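# Remove the red-capped marker's cap on a desk

## Task

Take the cap off the marker whose cap is red while the other marker keeps its cap fully seated. Every marker and cap must finish resting on the desk. The grippers must be empty and the arms moved away at the end. The robot must stay upright and not lean; falling or tilting counts as failure.

## Robot and tools

ROBOT. A LinearBot: an omnidirectional wheeled base with a vertical column of about 1.75 m. A carriage rides the column (lift_m, 0 to 1 m) and holds two identical six-joint arms, each ending in a two-finger gripper. The arm bases sit about 0.27 m forward of the column and 0.33 m to each side, at a height of roughly 0.57 m plus lift_m. Carriage parts hang about 0.15 m lower than that. A hand can reach 0.78 m from its shoulder but only about 0.38 m below its arm base. The hand is about 0.16 m long and 0.1 m wide (0.14 m with fingers open). Parked arm joints 1 to 6 are 0, 0.05, 0.05, 1.45, 0, 0; parked, the robot is about 0.95 m wide and 0.7 m long. The wheel motors are strong (7 N m).

CAMERAS. carriage_camera is fixed on the carriage, facing forward and tilted about 20 degrees down. left_wrist_camera and right_wrist_camera look out beyond each gripper's fingertips.

FRAMES. Base frame: origin on the floor below the base centre, x forward, y to the left, z up. The left_hand and right_hand readings are the midpoint between that gripper's pads, in this frame; quat_wxyz rotates base axes into hand axes. The hand's z axis runs along the fingers and the fingers open along its y axis. A hand pointing straight up with joints 1, 5, 6 at 0 reads (1, 0, 0, 0). Odometry frame is the base frame at scene start; base_odometry only counts wheel rotation, so slip looks like motion. Heading is positive to the left, range -3.142 to 3.142.

execute_actions. Argument actions: a list holding one action, or empty to just read state and images. Argument cameras: list of camera names (carriage_camera, left_wrist_camera, right_wrist_camera, or all); omitted or null gives all, [] gives none. An action may contain base, joints or both; they start together.
- base: exactly one key, a relative offset from where the base last measured itself. translate_m: metres, forward positive, -2 to 2. strafe_m: metres, left positive, -2 to 2. rotate_rad: radians, counter-clockwise positive, -6.3 to 6.3.
- joints: an object of named absolute targets, one key per joint, each arm named separately (no lists). lift_m 0 to 1 m. For each side (left_ or right_): joint1_rad -2.617 to 3.054 (turns arm about vertical, 0 forward, positive left); joint2_rad 0 to 3.141 (shoulder: 0 upper arm back and level, 1.57 vertical, 3.14 forward and level); joint3_rad 0 to 3.141 (elbow, 0 folded, 3.14 straight); joint4_rad -1.57 to 1.57 (wrist pitch, positive lifts fingertips); joint5_rad -1.57 to 1.57 (wrist yaw, positive swings fingertips to the right, opposite to joint 1); joint6_rad -2.094 to 2.094 (roll about finger axis, positive clockwise viewed from forearm); gripper_m 0 to 0.093 m (pad gap). Done tolerances: lift 0.004, joints 1 to 3 about 0.02/0.055/0.055, joint4 0.04, joints 5 and 6 0.02, gripper 0.004. Speeds up to 1.8 rad/s (joints 1 to 3) and 2.7 rad/s (4 to 6). One action runs at most 15 s. Unnamed joints may keep pushing toward earlier targets. An unknown key or out-of-range number rejects the call with no motion.

wait: seconds, 0 to 10; nothing new commanded, returns state and images.
zoom_image: camera plus region [x0, y0, x1, y1] in pixels, top-left origin, at most 504 by 504; only works on a camera with a full image in the latest result.
read_manual: section "licences"; only licence text, no motion.
finished_scene: scene, the number of the current scene; ends it for good and reports success.

RESULTS. base_status and joint_status describe how the last accepted action ended. done: reached (for the base, wheels turned the commanded amount, slip included). off_target: rested away from target, may still push; a gripper holding an object usually shows this. contact_stop or time_out: target dropped, holding in place. "joint command not followed" (often with a cause line) and per-joint not_followed: a self-collision check withheld that arm's targets, which may be retried on later actions; gripper commands still run. limit_stop_at_motor_heat: arm paused by heat, resend target. on_its_own lists what the call did not command; "held at" is a held target, not a position. motor_effort gives percent of maximum, signed toward higher joint values, with the action's peak in brackets; readings carry fixed bias and noise. A lift effort that keeps dropping while lowering means a hand or load is resting on something. drive_wheels clearly higher at rest than after free driving means the base is pressing on something. Motor temperatures lists per-arm values in joint order; MOTOR HOT appears from 75 °C, a 90 °C OVER-TEMPERATURE FAULT pauses that arm, and at 100 °C the arm goes limp and drops. Stretched arms heat quickly even unloaded. ARM HIT means an arm struck the robot hard. Once a call reports a stop, remaining calls in that reply are skipped. The robot holds its last command while the operator thinks.

CAUTIONS. Hand readings drift from truth, more at long reach; a level hand sags 10 to 17 cm with 1 kg. Gripper force is about 45 to 60 N per pad. Contact stops come late: after a blocked drive, back off about 0.2 m the way you came (or turn back), repeat if still pressing; a retry may stop spuriously once. The base can roll under a table edge until the column hits; reversing into such an edge can tip the robot. Arms have no contact stop and spring to their targets once freed. If an arm is withheld near the other, move that arm away first, then the other in a later call. Never press or slam the arms into each other. Tipping risk grows with a high carriage, extended arms, loads, pulling, or sudden drive stops; only the images show a lean. Avoid dropping, slipping, slamming or shoving objects.

Each tool is called after "Request:" as name(argument=value, ...) on one line, values as JSON.

## Session

Request:
execute_actions(actions=[], cameras=["carriage_camera"])

Scene clock: 0.00 s.
Motor temperatures (°C, as the motors report them): left_arm=[20 28 25 22 22 23] | right_arm=[20 29 22 22 19 23]
base_odometry: x=+0.000 y=+0.000 heading=+0.000 (m, m, rad; odometry frame)
base_status: not commanded
joint_positions: lift_m=+0.299 left_joint1_rad=-0.002 left_joint2_rad=+0.062 left_joint3_rad=+0.047 left_joint4_rad=+1.511 left_joint5_rad=+0.027 left_joint6_rad=-0.031 left_gripper_m=+0.095 right_joint1_rad=+0.019 right_joint2_rad=+0.037 right_joint3_rad=+0.065 right_joint4_rad=+1.418 right_joint5_rad=+0.017 right_joint6_rad=-0.001 right_gripper_m=+0.094
joint_status: not commanded
motor_effort: lift_m=+30 drive_wheels=-3 (%)
left_hand: x=+0.2979 y=+0.3267 z=+1.3093 quat_wxyz=(+0.999, +0.013, +0.037, -0.017) (m; base frame)
right_hand: x=+0.3074 y=-0.3338 z=+1.3120 quat_wxyz=(+0.998, +0.008, +0.062, +0.008) (m; base frame)
pictures: carriage_camera
Images, in order (width x height): carriage_camera 504x504.

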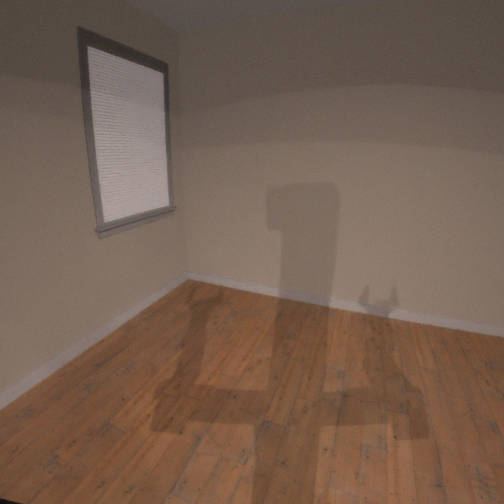

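Request:
execute_actions(actions=[{"base":{"rotate_rad":-2.8},"joints":{"lift_m":0.6}}], cameras=["carriage_camera"])

Scene clock: 7.00 s.
Motor temperatures (°C, as the motors report them): left_arm=[20 28 25 22 22 23] | right_arm=[20 29 22 22 19 23]
base_odometry: x=+0.000 y=+0.000 heading=-2.800 (m, m, rad; odometry frame)
base_status: done
joint_positions: lift_m=+0.600 left_joint1_rad=-0.002 left_joint2_rad=+0.062 left_joint3_rad=+0.047 left_joint4_rad=+1.506 left_joint5_rad=+0.027 left_joint6_rad=-0.031 left_gripper_m=+0.095 right_joint1_rad=+0.019 right_joint2_rad=+0.037 right_joint3_rad=+0.065 right_joint4_rad=+1.413 right_joint5_rad=+0.017 right_joint6_rad=-0.001 right_gripper_m=+0.094
joint_status: all done
motor_effort: lift_m=+31(37) drive_wheels=+2(7) (%)
left_hand: x=+0.2992 y=+0.3266 z=+1.6106 quat_wxyz=(+0.999, +0.013, +0.040, -0.017) (m; base frame)
right_hand: x=+0.3084 y=-0.3337 z=+1.6133 quat_wxyz=(+0.998, +0.008, +0.065, +0.008) (m; base frame)
pictures: carriage_camera
Images, in order (width x height): carriage_camera 504x504.

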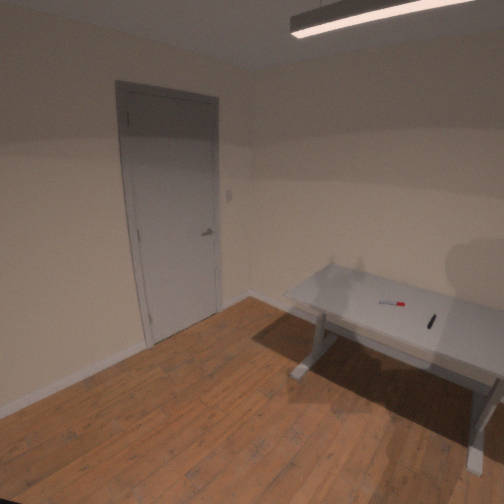

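Request:
execute_actions(actions=[{"base":{"rotate_rad":-0.62}}], cameras=[])

Request:
execute_actions(actions=[{"base":{"translate_m":0.6},"joints":{"lift_m":0.45}}], cameras=["carriage_camera"])

Scene clock: 13.97 s.
Motor temperatures (°C, as the motors report them): left_arm=[20 28 26 22 22 23] | right_arm=[20 29 23 22 19 23]
base_odometry: x=+0.000 y=+0.000 heading=+2.864 (m, m, rad; odometry frame)
base_status: done
joint_positions: lift_m=+0.600 left_joint1_rad=-0.002 left_joint2_rad=+0.062 left_joint3_rad=+0.047 left_joint4_rad=+1.507 left_joint5_rad=+0.027 left_joint6_rad=-0.031 left_gripper_m=+0.095 right_joint1_rad=+0.019 right_joint2_rad=+0.037 right_joint3_rad=+0.065 right_joint4_rad=+1.413 right_joint5_rad=+0.017 right_joint6_rad=-0.001 right_gripper_m=+0.094
joint_status: not commanded
motor_effort: lift_m=+31(31) drive_wheels=+2(5) (%)
left_hand: x=+0.2989 y=+0.3266 z=+1.6107 quat_wxyz=(+0.999, +0.013, +0.039, -0.017) (m; base frame)
right_hand: x=+0.3084 y=-0.3337 z=+1.6133 quat_wxyz=(+0.998, +0.008, +0.065, +0.008) (m; base frame)
pictures: none
No camera images: the call's "cameras" was empty. Leave "cameras" out to get every camera's image.

Scene clock: 17.43 s.
Motor temperatures (°C, as the motors report them): left_arm=[20 27 26 22 22 23] | right_arm=[20 29 23 22 19 23]
base_odometry: x=-0.577 y=+0.165 heading=+2.863 (m, m, rad; odometry frame)
base_status: done
joint_positions: lift_m=+0.450 left_joint1_rad=-0.002 left_joint2_rad=+0.062 left_joint3_rad=+0.047 left_joint4_rad=+1.509 left_joint5_rad=+0.027 left_joint6_rad=-0.031 left_gripper_m=+0.095 right_joint1_rad=+0.019 right_joint2_rad=+0.037 right_joint3_rad=+0.065 right_joint4_rad=+1.414 right_joint5_rad=+0.017 right_joint6_rad=-0.001 right_gripper_m=+0.094
joint_status: all done
motor_effort: lift_m=+30(31) drive_wheels=-6(11) (%)
left_hand: x=+0.2985 y=+0.3267 z=+1.4607 quat_wxyz=(+0.999, +0.013, +0.038, -0.017) (m; base frame)
right_hand: x=+0.3082 y=-0.3337 z=+1.4634 quat_wxyz=(+0.998, +0.008, +0.064, +0.008) (m; base frame)
pictures: carriage_camera
Images, in order (width x height): carriage_camera 504x504.

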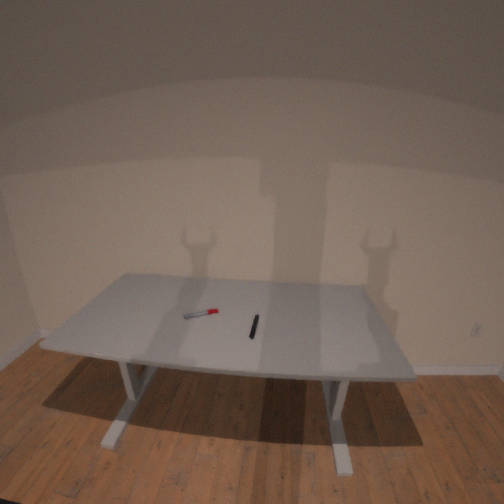

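Request:
execute_actions(actions=[{"base":{"rotate_rad":0.35},"joints":{"lift_m":0.5}}], cameras=[])

Request:
execute_actions(actions=[{"base":{"strafe_m":-0.22}}], cameras=["carriage_camera"])

Request:
execute_actions(actions=[{"base":{"translate_m":0.46},"joints":{"left_joint1_rad":-0.5,"left_joint2_rad":2.93,"left_joint3_rad":2.12,"left_joint4_rad":-0.5,"left_joint5_rad":0,"left_joint6_rad":-2.0,"left_gripper_m":0.07}}], cameras=["carriage_camera","left_wrist_camera"])

Scene clock: 32.43 s.
Motor temperatures (°C, as the motors report them): left_arm=[20 27 27 22 22 23] | right_arm=[20 28 24 22 19 23]
base_odometry: x=-0.577 y=+0.166 heading=-3.071 (m, m, rad; odometry frame)
base_status: done
joint_positions: lift_m=+0.500 left_joint1_rad=-0.002 left_joint2_rad=+0.062 left_joint3_rad=+0.047 left_joint4_rad=+1.508 left_joint5_rad=+0.027 left_joint6_rad=-0.031 left_gripper_m=+0.095 right_joint1_rad=+0.019 right_joint2_rad=+0.037 right_joint3_rad=+0.065 right_joint4_rad=+1.415 right_joint5_rad=+0.017 right_joint6_rad=-0.001 right_gripper_m=+0.094
joint_status: all done
motor_effort: lift_m=+31(37) drive_wheels=+4(9) (%)
left_hand: x=+0.2987 y=+0.3267 z=+1.5106 quat_wxyz=(+0.999, +0.013, +0.039, -0.017) (m; base frame)
right_hand: x=+0.3079 y=-0.3338 z=+1.5133 quat_wxyz=(+0.998, +0.008, +0.064, +0.008) (m; base frame)
pictures: none
No camera images: the call's "cameras" was empty. Leave "cameras" out to get every camera's image.

Scene clock: 34.70 s.
Motor temperatures (°C, as the motors report them): left_arm=[20 27 27 22 22 23] | right_arm=[20 28 24 22 19 23]
base_odometry: x=-0.593 y=+0.385 heading=-3.069 (m, m, rad; odometry frame)
base_status: done
joint_positions: lift_m=+0.500 left_joint1_rad=-0.002 left_joint2_rad=+0.062 left_joint3_rad=+0.047 left_joint4_rad=+1.508 left_joint5_rad=+0.027 left_joint6_rad=-0.031 left_gripper_m=+0.095 right_joint1_rad=+0.019 right_joint2_rad=+0.037 right_joint3_rad=+0.065 right_joint4_rad=+1.415 right_joint5_rad=+0.017 right_joint6_rad=-0.001 right_gripper_m=+0.094
joint_status: not commanded
motor_effort: lift_m=+31(31) drive_wheels=-7(8) (%)
left_hand: x=+0.2986 y=+0.3267 z=+1.5106 quat_wxyz=(+0.999, +0.013, +0.039, -0.017) (m; base frame)
right_hand: x=+0.3080 y=-0.3337 z=+1.5133 quat_wxyz=(+0.998, +0.008, +0.064, +0.008) (m; base frame)
pictures: carriage_camera
Images, in order (width x height): carriage_camera 504x504.

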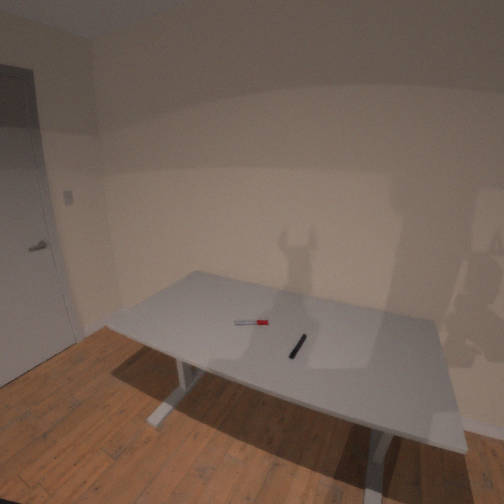

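Scene clock: 37.70 s.
Motor temperatures (°C, as the motors report them): left_arm=[20 28 28 22 22 23] | right_arm=[20 28 24 22 19 23]
base_odometry: x=-1.052 y=+0.352 heading=-3.070 (m, m, rad; odometry frame)
base_status: done
joint_positions: lift_m=+0.500 left_joint1_rad=-0.492 left_joint2_rad=+2.927 left_joint3_rad=+2.106 left_joint4_rad=-0.498 left_joint5_rad=+0.004 left_joint6_rad=-1.989 left_gripper_m=+0.070 right_joint1_rad=+0.019 right_joint2_rad=+0.037 right_joint3_rad=+0.065 right_joint4_rad=+1.415 right_joint5_rad=+0.017 right_joint6_rad=-0.001 right_gripper_m=+0.094
joint_status: all done
motor_effort: lift_m=+31(31) drive_wheels=-5(9) (%)
left_hand: x=+0.7621 y=+0.0710 z=+0.8728 quat_wxyz=(+0.039, -0.675, +0.727, -0.120) (m; base frame)
right_hand: x=+0.3080 y=-0.3337 z=+1.5133 quat_wxyz=(+0.998, +0.008, +0.064, +0.008) (m; base frame)
pictures: carriage_camera, left_wrist_camera
Images, in order (width x height): carriage_camera 504x504, left_wrist_camera 504x504.

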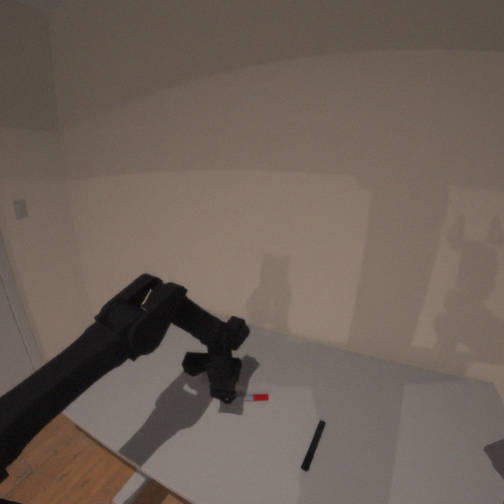

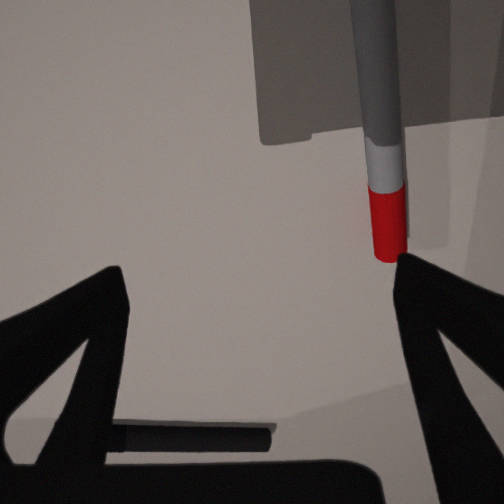

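Request:
execute_actions(actions=[{"base":{"translate_m":0.07},"joints":{"lift_m":0.42,"left_joint6_rad":-2.07}}], cameras=["carriage_camera","left_wrist_camera"])

Scene clock: 46.17 s.
Motor temperatures (°C, as the motors report them): left_arm=[20 35 29 22 22 23] | right_arm=[20 28 24 22 19 23]
base_odometry: x=-1.121 y=+0.348 heading=-3.071 (m, m, rad; odometry frame)
base_status: done
joint_positions: lift_m=+0.420 left_joint1_rad=-0.496 left_joint2_rad=+2.921 left_joint3_rad=+2.106 left_joint4_rad=-0.496 left_joint5_rad=+0.003 left_joint6_rad=-2.060 left_gripper_m=+0.070 right_joint1_rad=+0.019 right_joint2_rad=+0.037 right_joint3_rad=+0.065 right_joint4_rad=+1.415 right_joint5_rad=+0.017 right_joint6_rad=-0.001 right_gripper_m=+0.094
joint_status: all done
motor_effort: lift_m=+30(30) drive_wheels=-4(6) (%)
left_hand: x=+0.7632 y=+0.0682 z=+0.7958 quat_wxyz=(+0.036, -0.699, +0.704, -0.125) (m; base frame)
right_hand: x=+0.3079 y=-0.3338 z=+1.4334 quat_wxyz=(+0.998, +0.008, +0.064, +0.008) (m; base frame)
pictures: carriage_camera, left_wrist_camera
Images, in order (width x height): carriage_camera 504x504, left_wrist_camera 504x504.

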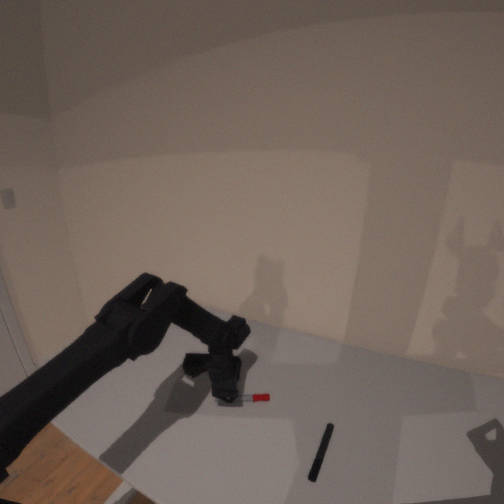

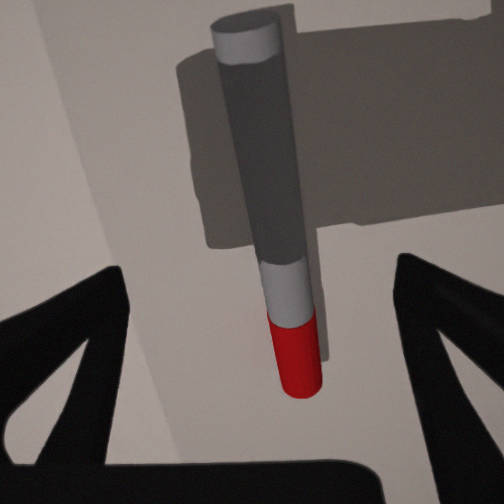

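Request:
execute_actions(actions=[{"base":{"strafe_m":0.03},"joints":{"lift_m":0.385,"left_joint6_rad":-2.09}}], cameras=["left_wrist_camera"])

Scene clock: 50.27 s.
Motor temperatures (°C, as the motors report them): left_arm=[20 38 29 22 22 23] | right_arm=[20 28 24 22 19 23]
base_odometry: x=-1.120 y=+0.318 heading=-3.071 (m, m, rad; odometry frame)
base_status: done
joint_positions: lift_m=+0.385 left_joint1_rad=-0.498 left_joint2_rad=+2.924 left_joint3_rad=+2.106 left_joint4_rad=-0.497 left_joint5_rad=+0.003 left_joint6_rad=-2.079 left_gripper_m=+0.070 right_joint1_rad=+0.019 right_joint2_rad=+0.037 right_joint3_rad=+0.065 right_joint4_rad=+1.415 right_joint5_rad=+0.017 right_joint6_rad=-0.001 right_gripper_m=+0.094
joint_status: all done
motor_effort: lift_m=+30(30) drive_wheels=-4(5) (%)
left_hand: x=+0.7615 y=+0.0675 z=+0.7593 quat_wxyz=(+0.034, -0.705, +0.698, -0.123) (m; base frame)
right_hand: x=+0.3079 y=-0.3338 z=+1.3984 quat_wxyz=(+0.998, +0.008, +0.064, +0.008) (m; base frame)
pictures: left_wrist_camera
Images, in order (width x height): left_wrist_camera 504x504.

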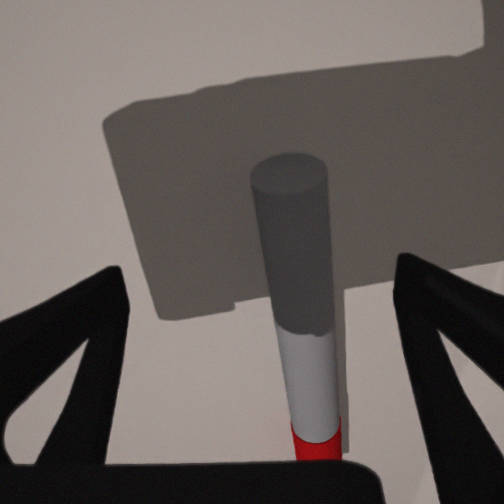

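Request:
execute_actions(actions=[{"base":{"translate_m":0.01},"joints":{"lift_m":0.365}}], cameras=["left_wrist_camera"])

Request:
execute_actions(actions=[{"joints":{"left_gripper_m":0,"right_joint1_rad":0.3,"right_joint2_rad":2.75,"right_joint3_rad":2.08,"right_joint4_rad":-0.55,"right_joint5_rad":0,"right_joint6_rad":2.09,"right_gripper_m":0.07}}], cameras=["left_wrist_camera"])

Request:
execute_actions(actions=[{"joints":{"lift_m":0.39,"right_joint1_rad":0.46,"right_joint2_rad":2.88,"right_joint4_rad":-0.44}}])

Scene clock: 58.77 s.
Motor temperatures (°C, as the motors report them): left_arm=[20 43 30 23 22 23] | right_arm=[20 28 24 22 19 23]
base_odometry: x=-1.129 y=+0.317 heading=-3.071 (m, m, rad; odometry frame)
base_status: done
joint_positions: lift_m=+0.365 left_joint1_rad=-0.498 left_joint2_rad=+2.908 left_joint3_rad=+2.107 left_joint4_rad=-0.492 left_joint5_rad=+0.003 left_joint6_rad=-2.081 left_gripper_m=+0.070 right_joint1_rad=+0.019 right_joint2_rad=+0.037 right_joint3_rad=+0.065 right_joint4_rad=+1.414 right_joint5_rad=+0.017 right_joint6_rad=-0.001 right_gripper_m=+0.094
joint_status: all done
motor_effort: lift_m=+29(30) drive_wheels=-5(6) (%)
left_hand: x=+0.7673 y=+0.0642 z=+0.7487 quat_wxyz=(+0.037, -0.704, +0.696, -0.134) (m; base frame)
right_hand: x=+0.3082 y=-0.3337 z=+1.3784 quat_wxyz=(+0.998, +0.008, +0.064, +0.008) (m; base frame)
pictures: left_wrist_camera
Images, in order (width x height): left_wrist_camera 504x504.

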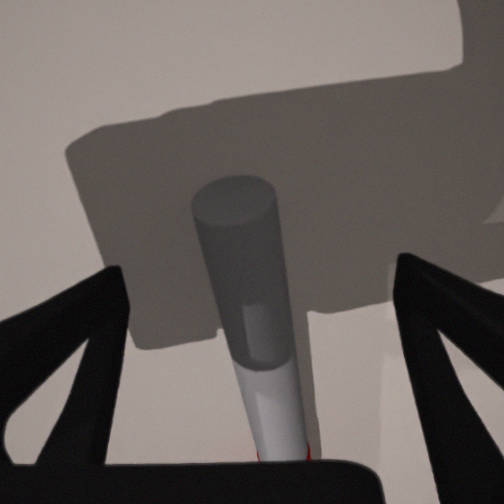

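Scene clock: 61.17 s.
Motor temperatures (°C, as the motors report them): left_arm=[20 44 30 23 22 23] | right_arm=[20 29 25 23 19 23]
base_odometry: x=-1.129 y=+0.317 heading=-3.071 (m, m, rad; odometry frame)
base_status: not commanded
joint_positions: lift_m=+0.365 left_joint1_rad=-0.498 left_joint2_rad=+2.908 left_joint3_rad=+2.107 left_joint4_rad=-0.491 left_joint5_rad=+0.003 left_joint6_rad=-2.081 left_gripper_m=+0.017 right_joint1_rad=+0.293 right_joint2_rad=+2.770 right_joint3_rad=+2.058 right_joint4_rad=-0.558 right_joint5_rad=+0.006 right_joint6_rad=+2.083 right_gripper_m=+0.070
joint_status: left_gripper_m off_target (ended at +0.017, target +0.000); the others done
motor_effort: lift_m=+29(29) drive_wheels=-4(5) (%)
left_hand: x=+0.7675 y=+0.0642 z=+0.7488 quat_wxyz=(+0.037, -0.704, +0.696, -0.134) (m; base frame)
right_hand: x=+0.8170 y=-0.1697 z=+0.8042 quat_wxyz=(+0.059, +0.772, +0.618, +0.138) (m; base frame)
pictures: left_wrist_camera
Images, in order (width x height): left_wrist_camera 504x504.

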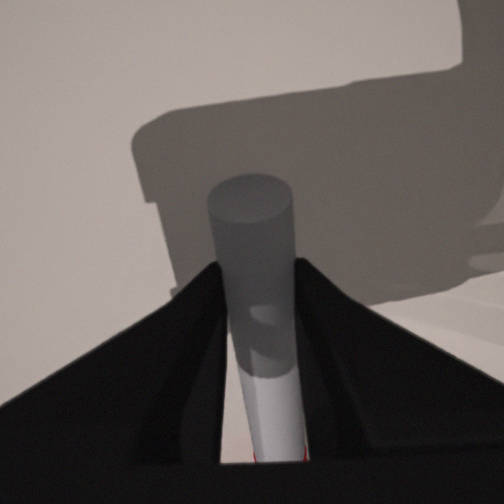

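Scene clock: 62.23 s.
Motor temperatures (°C, as the motors report them): left_arm=[20 44 30 23 22 23] | right_arm=[20 29 25 23 19 23]
base_odometry: x=-1.129 y=+0.317 heading=-3.071 (m, m, rad; odometry frame)
base_status: not commanded
joint_positions: lift_m=+0.390 left_joint1_rad=-0.498 left_joint2_rad=+2.914 left_joint3_rad=+2.107 left_joint4_rad=-0.496 left_joint5_rad=+0.003 left_joint6_rad=-2.081 left_gripper_m=+0.017 right_joint1_rad=+0.460 right_joint2_rad=+2.889 right_joint3_rad=+2.066 right_joint4_rad=-0.443 right_joint5_rad=-0.001 right_joint6_rad=+2.083 right_gripper_m=+0.070
joint_status: all done
motor_effort: lift_m=+31(37) drive_wheels=-4(2) (%)
left_hand: x=+0.7649 y=+0.0657 z=+0.7701 quat_wxyz=(+0.036, -0.705, +0.697, -0.129) (m; base frame)
right_hand: x=+0.7788 y=-0.0824 z=+0.7753 quat_wxyz=(+0.044, +0.717, +0.681, +0.145) (m; base frame)
pictures: carriage_camera, left_wrist_camera, right_wrist_camera
Images, in order (width x height): carriage_camera 504x504, left_wrist_camera 504x504, right_wrist_camera 504x504.

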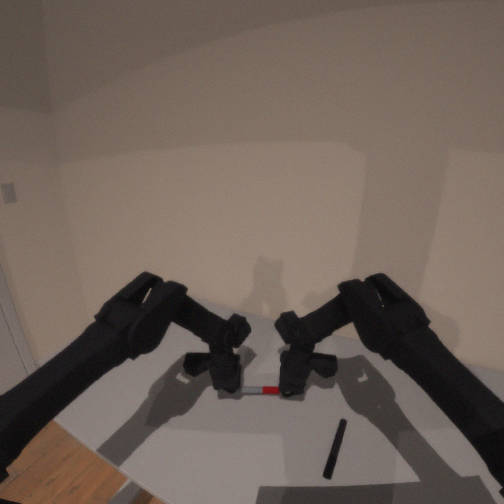

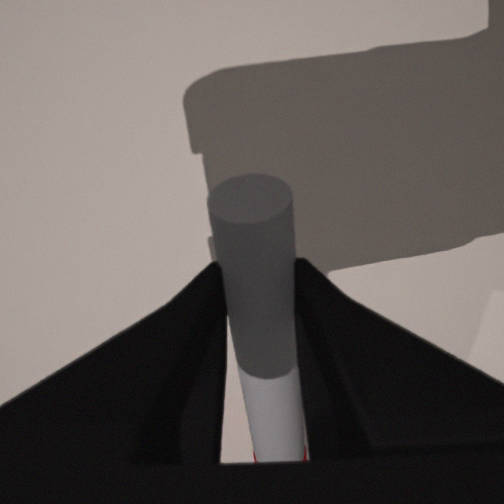

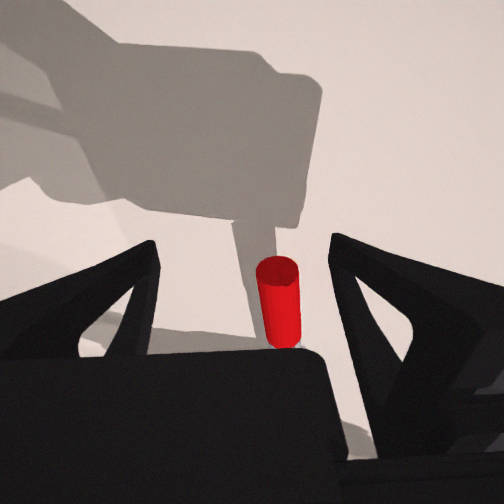

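Request:
execute_actions(actions=[{"joints":{"right_joint1_rad":0.505,"right_joint2_rad":2.925,"right_joint4_rad":-0.39}}], cameras=["right_wrist_camera","carriage_camera"])

Scene clock: 66.73 s.
Motor temperatures (°C, as the motors report them): left_arm=[20 46 30 23 22 23] | right_arm=[20 32 25 23 19 23]
base_odometry: x=-1.129 y=+0.317 heading=-3.071 (m, m, rad; odometry frame)
base_status: not commanded
joint_positions: lift_m=+0.390 left_joint1_rad=-0.498 left_joint2_rad=+2.914 left_joint3_rad=+2.107 left_joint4_rad=-0.496 left_joint5_rad=+0.003 left_joint6_rad=-2.081 left_gripper_m=+0.017 right_joint1_rad=+0.508 right_joint2_rad=+2.925 right_joint3_rad=+2.066 right_joint4_rad=-0.397 right_joint5_rad=-0.001 right_joint6_rad=+2.083 right_gripper_m=+0.070
joint_status: all done
motor_effort: lift_m=+31(31) drive_wheels=+1(4) (%)
left_hand: x=+0.7649 y=+0.0657 z=+0.7701 quat_wxyz=(+0.036, -0.705, +0.697, -0.129) (m; base frame)
right_hand: x=+0.7661 y=-0.0592 z=+0.7594 quat_wxyz=(+0.042, +0.700, +0.697, +0.151) (m; base frame)
pictures: carriage_camera, right_wrist_camera
Images, in order (width x height): carriage_camera 504x504, right_wrist_camera 504x504.

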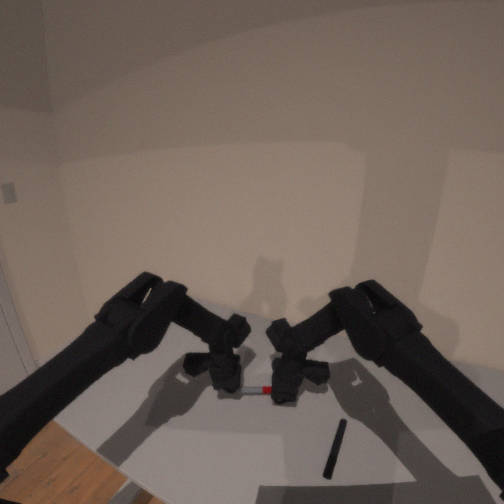

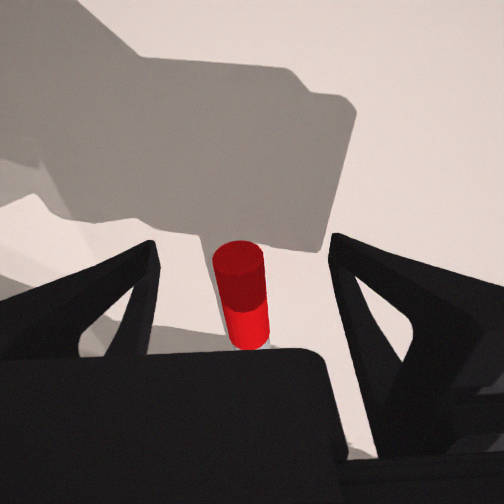

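Request:
execute_actions(actions=[{"joints":{"right_joint1_rad":0.535,"right_joint4_rad":-0.34,"right_joint2_rad":2.95}}], cameras=["right_wrist_camera"])

Request:
execute_actions(actions=[{"joints":{"right_gripper_m":0}}], cameras=["right_wrist_camera"])

Request:
execute_actions(actions=[{"joints":{"right_joint1_rad":0.44,"left_joint1_rad":-0.41}}])

Scene clock: 72.57 s.
Motor temperatures (°C, as the motors report them): left_arm=[20 48 31 23 22 23] | right_arm=[20 35 25 23 19 23]
base_odometry: x=-1.129 y=+0.317 heading=-3.071 (m, m, rad; odometry frame)
base_status: not commanded
joint_positions: lift_m=+0.390 left_joint1_rad=-0.498 left_joint2_rad=+2.914 left_joint3_rad=+2.107 left_joint4_rad=-0.496 left_joint5_rad=+0.003 left_joint6_rad=-2.081 left_gripper_m=+0.017 right_joint1_rad=+0.531 right_joint2_rad=+2.946 right_joint3_rad=+2.066 right_joint4_rad=-0.351 right_joint5_rad=-0.001 right_joint6_rad=+2.083 right_gripper_m=+0.070
joint_status: all done
motor_effort: lift_m=+31(31) drive_wheels=+1(4) (%)
left_hand: x=+0.7649 y=+0.0657 z=+0.7701 quat_wxyz=(+0.036, -0.705, +0.697, -0.129) (m; base frame)
right_hand: x=+0.7629 y=-0.0460 z=+0.7518 quat_wxyz=(+0.043, +0.690, +0.703, +0.163) (m; base frame)
pictures: right_wrist_camera
Images, in order (width x height): right_wrist_camera 504x504.

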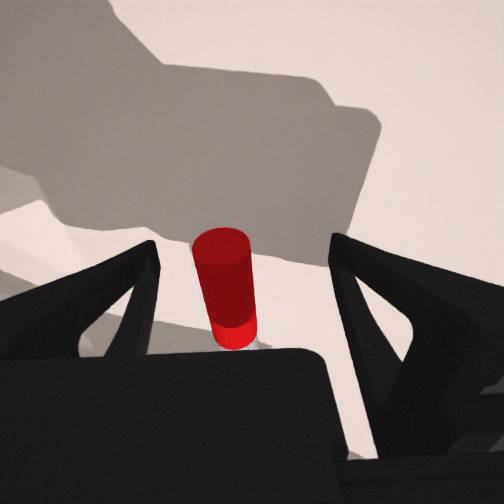

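Scene clock: 73.23 s.
Motor temperatures (°C, as the motors report them): left_arm=[20 48 31 23 22 23] | right_arm=[20 35 25 23 19 23]
base_odometry: x=-1.129 y=+0.317 heading=-3.071 (m, m, rad; odometry frame)
base_status: not commanded
joint_positions: lift_m=+0.390 left_joint1_rad=-0.498 left_joint2_rad=+2.914 left_joint3_rad=+2.107 left_joint4_rad=-0.505 left_joint5_rad=+0.004 left_joint6_rad=-2.081 left_gripper_m=+0.017 right_joint1_rad=+0.531 right_joint2_rad=+2.946 right_joint3_rad=+2.066 right_joint4_rad=-0.343 right_joint5_rad=+0.001 right_joint6_rad=+2.085 right_gripper_m=+0.018
joint_status: right_gripper_m off_target (ended at +0.018, target +0.000)
motor_effort: lift_m=+31(31) drive_wheels=-4(1) (%)
left_hand: x=+0.7628 y=+0.0666 z=+0.7695 quat_wxyz=(+0.034, -0.705, +0.697, -0.125) (m; base frame)
right_hand: x=+0.7649 y=-0.0453 z=+0.7526 quat_wxyz=(+0.045, +0.691, +0.702, +0.167) (m; base frame)
pictures: right_wrist_camera
Images, in order (width x height): right_wrist_camera 504x504.

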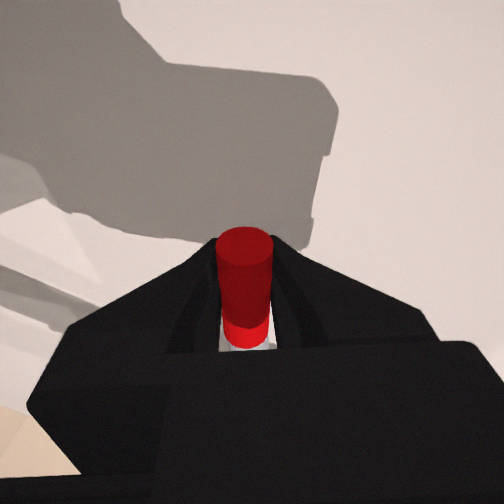

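Scene clock: 73.97 s.
Motor temperatures (°C, as the motors report them): left_arm=[20 48 31 23 22 23] | right_arm=[20 36 25 23 19 23]
base_odometry: x=-1.129 y=+0.317 heading=-3.071 (m, m, rad; odometry frame)
base_status: not commanded
joint_positions: lift_m=+0.390 left_joint1_rad=-0.401 left_joint2_rad=+2.914 left_joint3_rad=+2.107 left_joint4_rad=-0.501 left_joint5_rad=+0.001 left_joint6_rad=-2.081 left_gripper_m=+0.017 right_joint1_rad=+0.433 right_joint2_rad=+2.946 right_joint3_rad=+2.066 right_joint4_rad=-0.338 right_joint5_rad=-0.003 right_joint6_rad=+2.085 right_gripper_m=+0.018
joint_status: all done
motor_effort: lift_m=+31(31) drive_wheels=-4(1) (%)
left_hand: x=+0.7873 y=+0.1148 z=+0.7697 quat_wxyz=(+0.042, -0.738, +0.662, -0.124) (m; base frame)
right_hand: x=+0.7913 y=-0.0936 z=+0.7530 quat_wxyz=(+0.053, +0.724, +0.667, +0.167) (m; base frame)
pictures: carriage_camera, left_wrist_camera, right_wrist_camera
Images, in order (width x height): carriage_camera 504x504, left_wrist_camera 504x504, right_wrist_camera 504x504.

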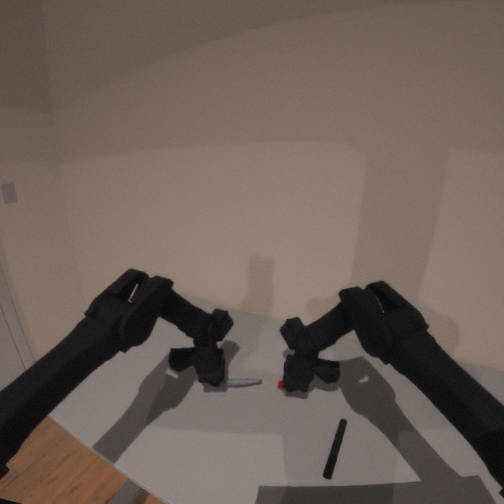

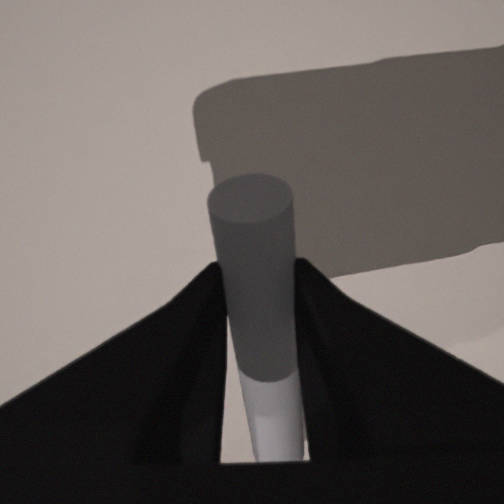

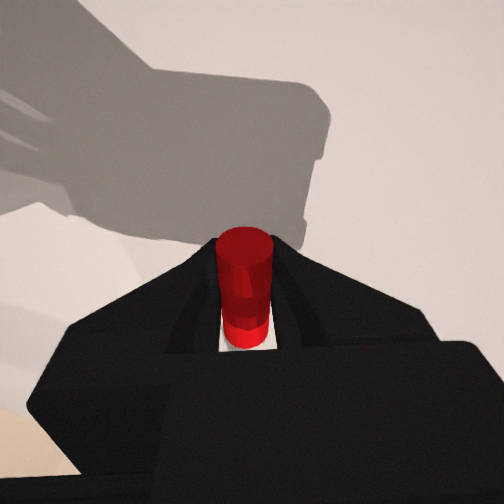

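Request:
execute_actions(actions=[{"joints":{"lift_m":0.371}}], cameras=[])

Request:
execute_actions(actions=[{"joints":{"left_gripper_m":0.06,"right_gripper_m":0.06}}], cameras=[])

Request:
execute_actions(actions=[{"joints":{"lift_m":0.47}}], cameras=[])

Request:
execute_actions(actions=[{"base":{"translate_m":-0.4},"joints":{"left_joint1_rad":0,"left_joint2_rad":0.05,"left_joint3_rad":0.05,"left_joint4_rad":1.45,"left_joint6_rad":0,"right_joint1_rad":0,"right_joint2_rad":0.05,"right_joint3_rad":0.05,"right_joint4_rad":1.45,"right_joint6_rad":0}}], cameras=["carriage_camera"])

Scene clock: 83.30 s.
Motor temperatures (°C, as the motors report them): left_arm=[20 51 31 23 22 23] | right_arm=[20 40 26 23 19 23]
base_odometry: x=-1.129 y=+0.317 heading=-3.071 (m, m, rad; odometry frame)
base_status: not commanded
joint_positions: lift_m=+0.371 left_joint1_rad=-0.403 left_joint2_rad=+2.916 left_joint3_rad=+2.107 left_joint4_rad=-0.495 left_joint5_rad=+0.001 left_joint6_rad=-2.081 left_gripper_m=+0.017 right_joint1_rad=+0.433 right_joint2_rad=+2.932 right_joint3_rad=+2.073 right_joint4_rad=-0.327 right_joint5_rad=-0.002 right_joint6_rad=+2.086 right_gripper_m=+0.018
joint_status: all done
motor_effort: lift_m=+28(29) drive_wheels=+1(2) (%)
left_hand: x=+0.7875 y=+0.1138 z=+0.7499 quat_wxyz=(+0.042, -0.737, +0.662, -0.126) (m; base frame)
right_hand: x=+0.7999 y=-0.0895 z=+0.7446 quat_wxyz=(+0.058, +0.722, +0.665, +0.182) (m; base frame)
pictures: none
No camera images: the call's "cameras" was empty. Leave "cameras" out to get every camera's image.

Scene clock: 83.93 s.
Motor temperatures (°C, as the motors report them): left_arm=[20 51 31 23 22 23] | right_arm=[20 40 26 23 19 23]
base_odometry: x=-1.129 y=+0.317 heading=-3.071 (m, m, rad; odometry frame)
base_status: not commanded
joint_positions: lift_m=+0.371 left_joint1_rad=-0.403 left_joint2_rad=+2.916 left_joint3_rad=+2.107 left_joint4_rad=-0.495 left_joint5_rad=+0.001 left_joint6_rad=-2.081 left_gripper_m=+0.060 right_joint1_rad=+0.433 right_joint2_rad=+2.929 right_joint3_rad=+2.079 right_joint4_rad=-0.306 right_joint5_rad=+0.002 right_joint6_rad=+2.086 right_gripper_m=+0.060
joint_status: all done
motor_effort: lift_m=+28(28) drive_wheels=-4(4) (%)
left_hand: x=+0.7875 y=+0.1138 z=+0.7499 quat_wxyz=(+0.042, -0.737, +0.662, -0.126) (m; base frame)
right_hand: x=+0.8077 y=-0.0866 z=+0.7504 quat_wxyz=(+0.064, +0.720, +0.663, +0.196) (m; base frame)
pictures: none
No camera images: the call's "cameras" was empty. Leave "cameras" out to get every camera's image.

Scene clock: 84.87 s.
Motor temperatures (°C, as the motors report them): left_arm=[20 52 31 23 22 23] | right_arm=[20 40 26 23 19 23]
base_odometry: x=-1.129 y=+0.317 heading=-3.071 (m, m, rad; odometry frame)
base_status: not commanded
joint_positions: lift_m=+0.470 left_joint1_rad=-0.403 left_joint2_rad=+2.915 left_joint3_rad=+2.107 left_joint4_rad=-0.494 left_joint5_rad=+0.001 left_joint6_rad=-2.081 left_gripper_m=+0.060 right_joint1_rad=+0.433 right_joint2_rad=+2.957 right_joint3_rad=+2.079 right_joint4_rad=-0.340 right_joint5_rad=+0.002 right_joint6_rad=+2.086 right_gripper_m=+0.060
joint_status: all done
motor_effort: lift_m=+31(37) drive_wheels=+1(4) (%)
left_hand: x=+0.7882 y=+0.1136 z=+0.8496 quat_wxyz=(+0.043, -0.737, +0.662, -0.127) (m; base frame)
right_hand: x=+0.7925 y=-0.0936 z=+0.8306 quat_wxyz=(+0.055, +0.724, +0.667, +0.167) (m; base frame)
pictures: none
No camera images: the call's "cameras" was empty. Leave "cameras" out to get every camera's image.

Scene clock: 87.67 s.
Motor temperatures (°C, as the motors report them): left_arm=[20 51 31 23 22 23] | right_arm=[20 40 25 24 19 23]
base_odometry: x=-0.730 y=+0.345 heading=-3.071 (m, m, rad; odometry frame)
base_status: done
joint_positions: lift_m=+0.470 left_joint1_rad=+0.004 left_joint2_rad=+0.064 left_joint3_rad=+0.082 left_joint4_rad=+1.457 left_joint5_rad=-0.003 left_joint6_rad=-0.010 left_gripper_m=+0.060 right_joint1_rad=-0.002 right_joint2_rad=+0.059 right_joint3_rad=+0.064 right_joint4_rad=+1.454 right_joint5_rad=+0.004 right_joint6_rad=+0.006 right_gripper_m=+0.060
joint_status: all done
motor_effort: lift_m=+31(31) drive_wheels=-3(6) (%)
left_hand: x=+0.3014 y=+0.3321 z=+1.4889 quat_wxyz=(+0.999, -0.002, +0.048, -0.003) (m; base frame)
right_hand: x=+0.3059 y=-0.3322 z=+1.4840 quat_wxyz=(+0.998, +0.002, +0.056, +0.002) (m; base frame)
pictures: carriage_camera
Images, in order (width x height): carriage_camera 504x504.

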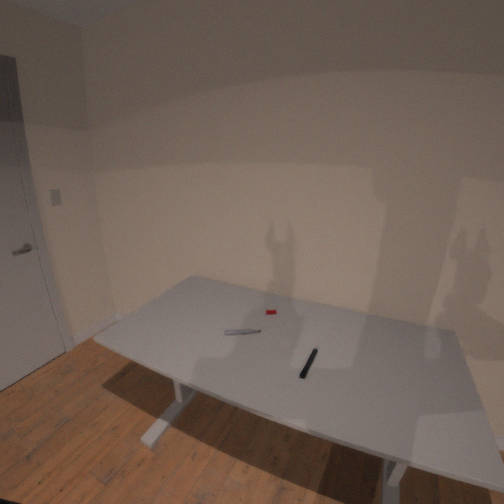

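The cap rolled; check it has stopped.

Request:
execute_actions(actions=[], cameras=["carriage_camera"])

Scene clock: 92.80 s.
Motor temperatures (°C, as the motors report them): left_arm=[20 48 31 23 22 23] | right_arm=[20 39 25 23 19 23]
base_odometry: x=-0.730 y=+0.345 heading=-3.071 (m, m, rad; odometry frame)
base_status: done
joint_positions: lift_m=+0.470 left_joint1_rad=+0.004 left_joint2_rad=+0.064 left_joint3_rad=+0.082 left_joint4_rad=+1.456 left_joint5_rad=-0.003 left_joint6_rad=-0.010 left_gripper_m=+0.060 right_joint1_rad=-0.002 right_joint2_rad=+0.059 right_joint3_rad=+0.064 right_joint4_rad=+1.454 right_joint5_rad=+0.004 right_joint6_rad=+0.006 right_gripper_m=+0.060
joint_status: all done
motor_effort: lift_m=+31(31) drive_wheels=-3(6) (%)
left_hand: x=+0.3015 y=+0.3321 z=+1.4888 quat_wxyz=(+0.999, -0.002, +0.048, -0.003) (m; base frame)
right_hand: x=+0.3059 y=-0.3322 z=+1.4840 quat_wxyz=(+0.998, +0.002, +0.056, +0.002) (m; base frame)
pictures: carriage_camera
Images, in order (width x height): carriage_camera 504x504.

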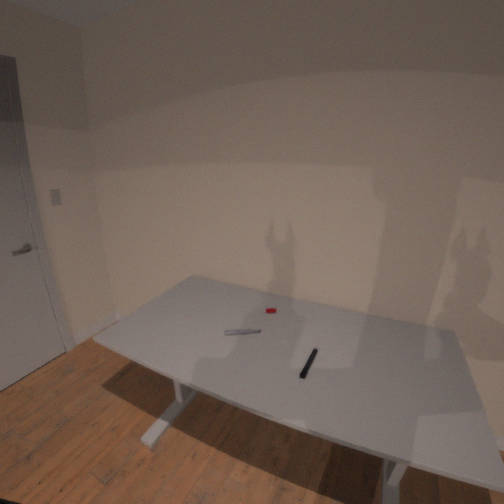

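Request:
finished_scene(scene=2)

The scene is finished: the task was done.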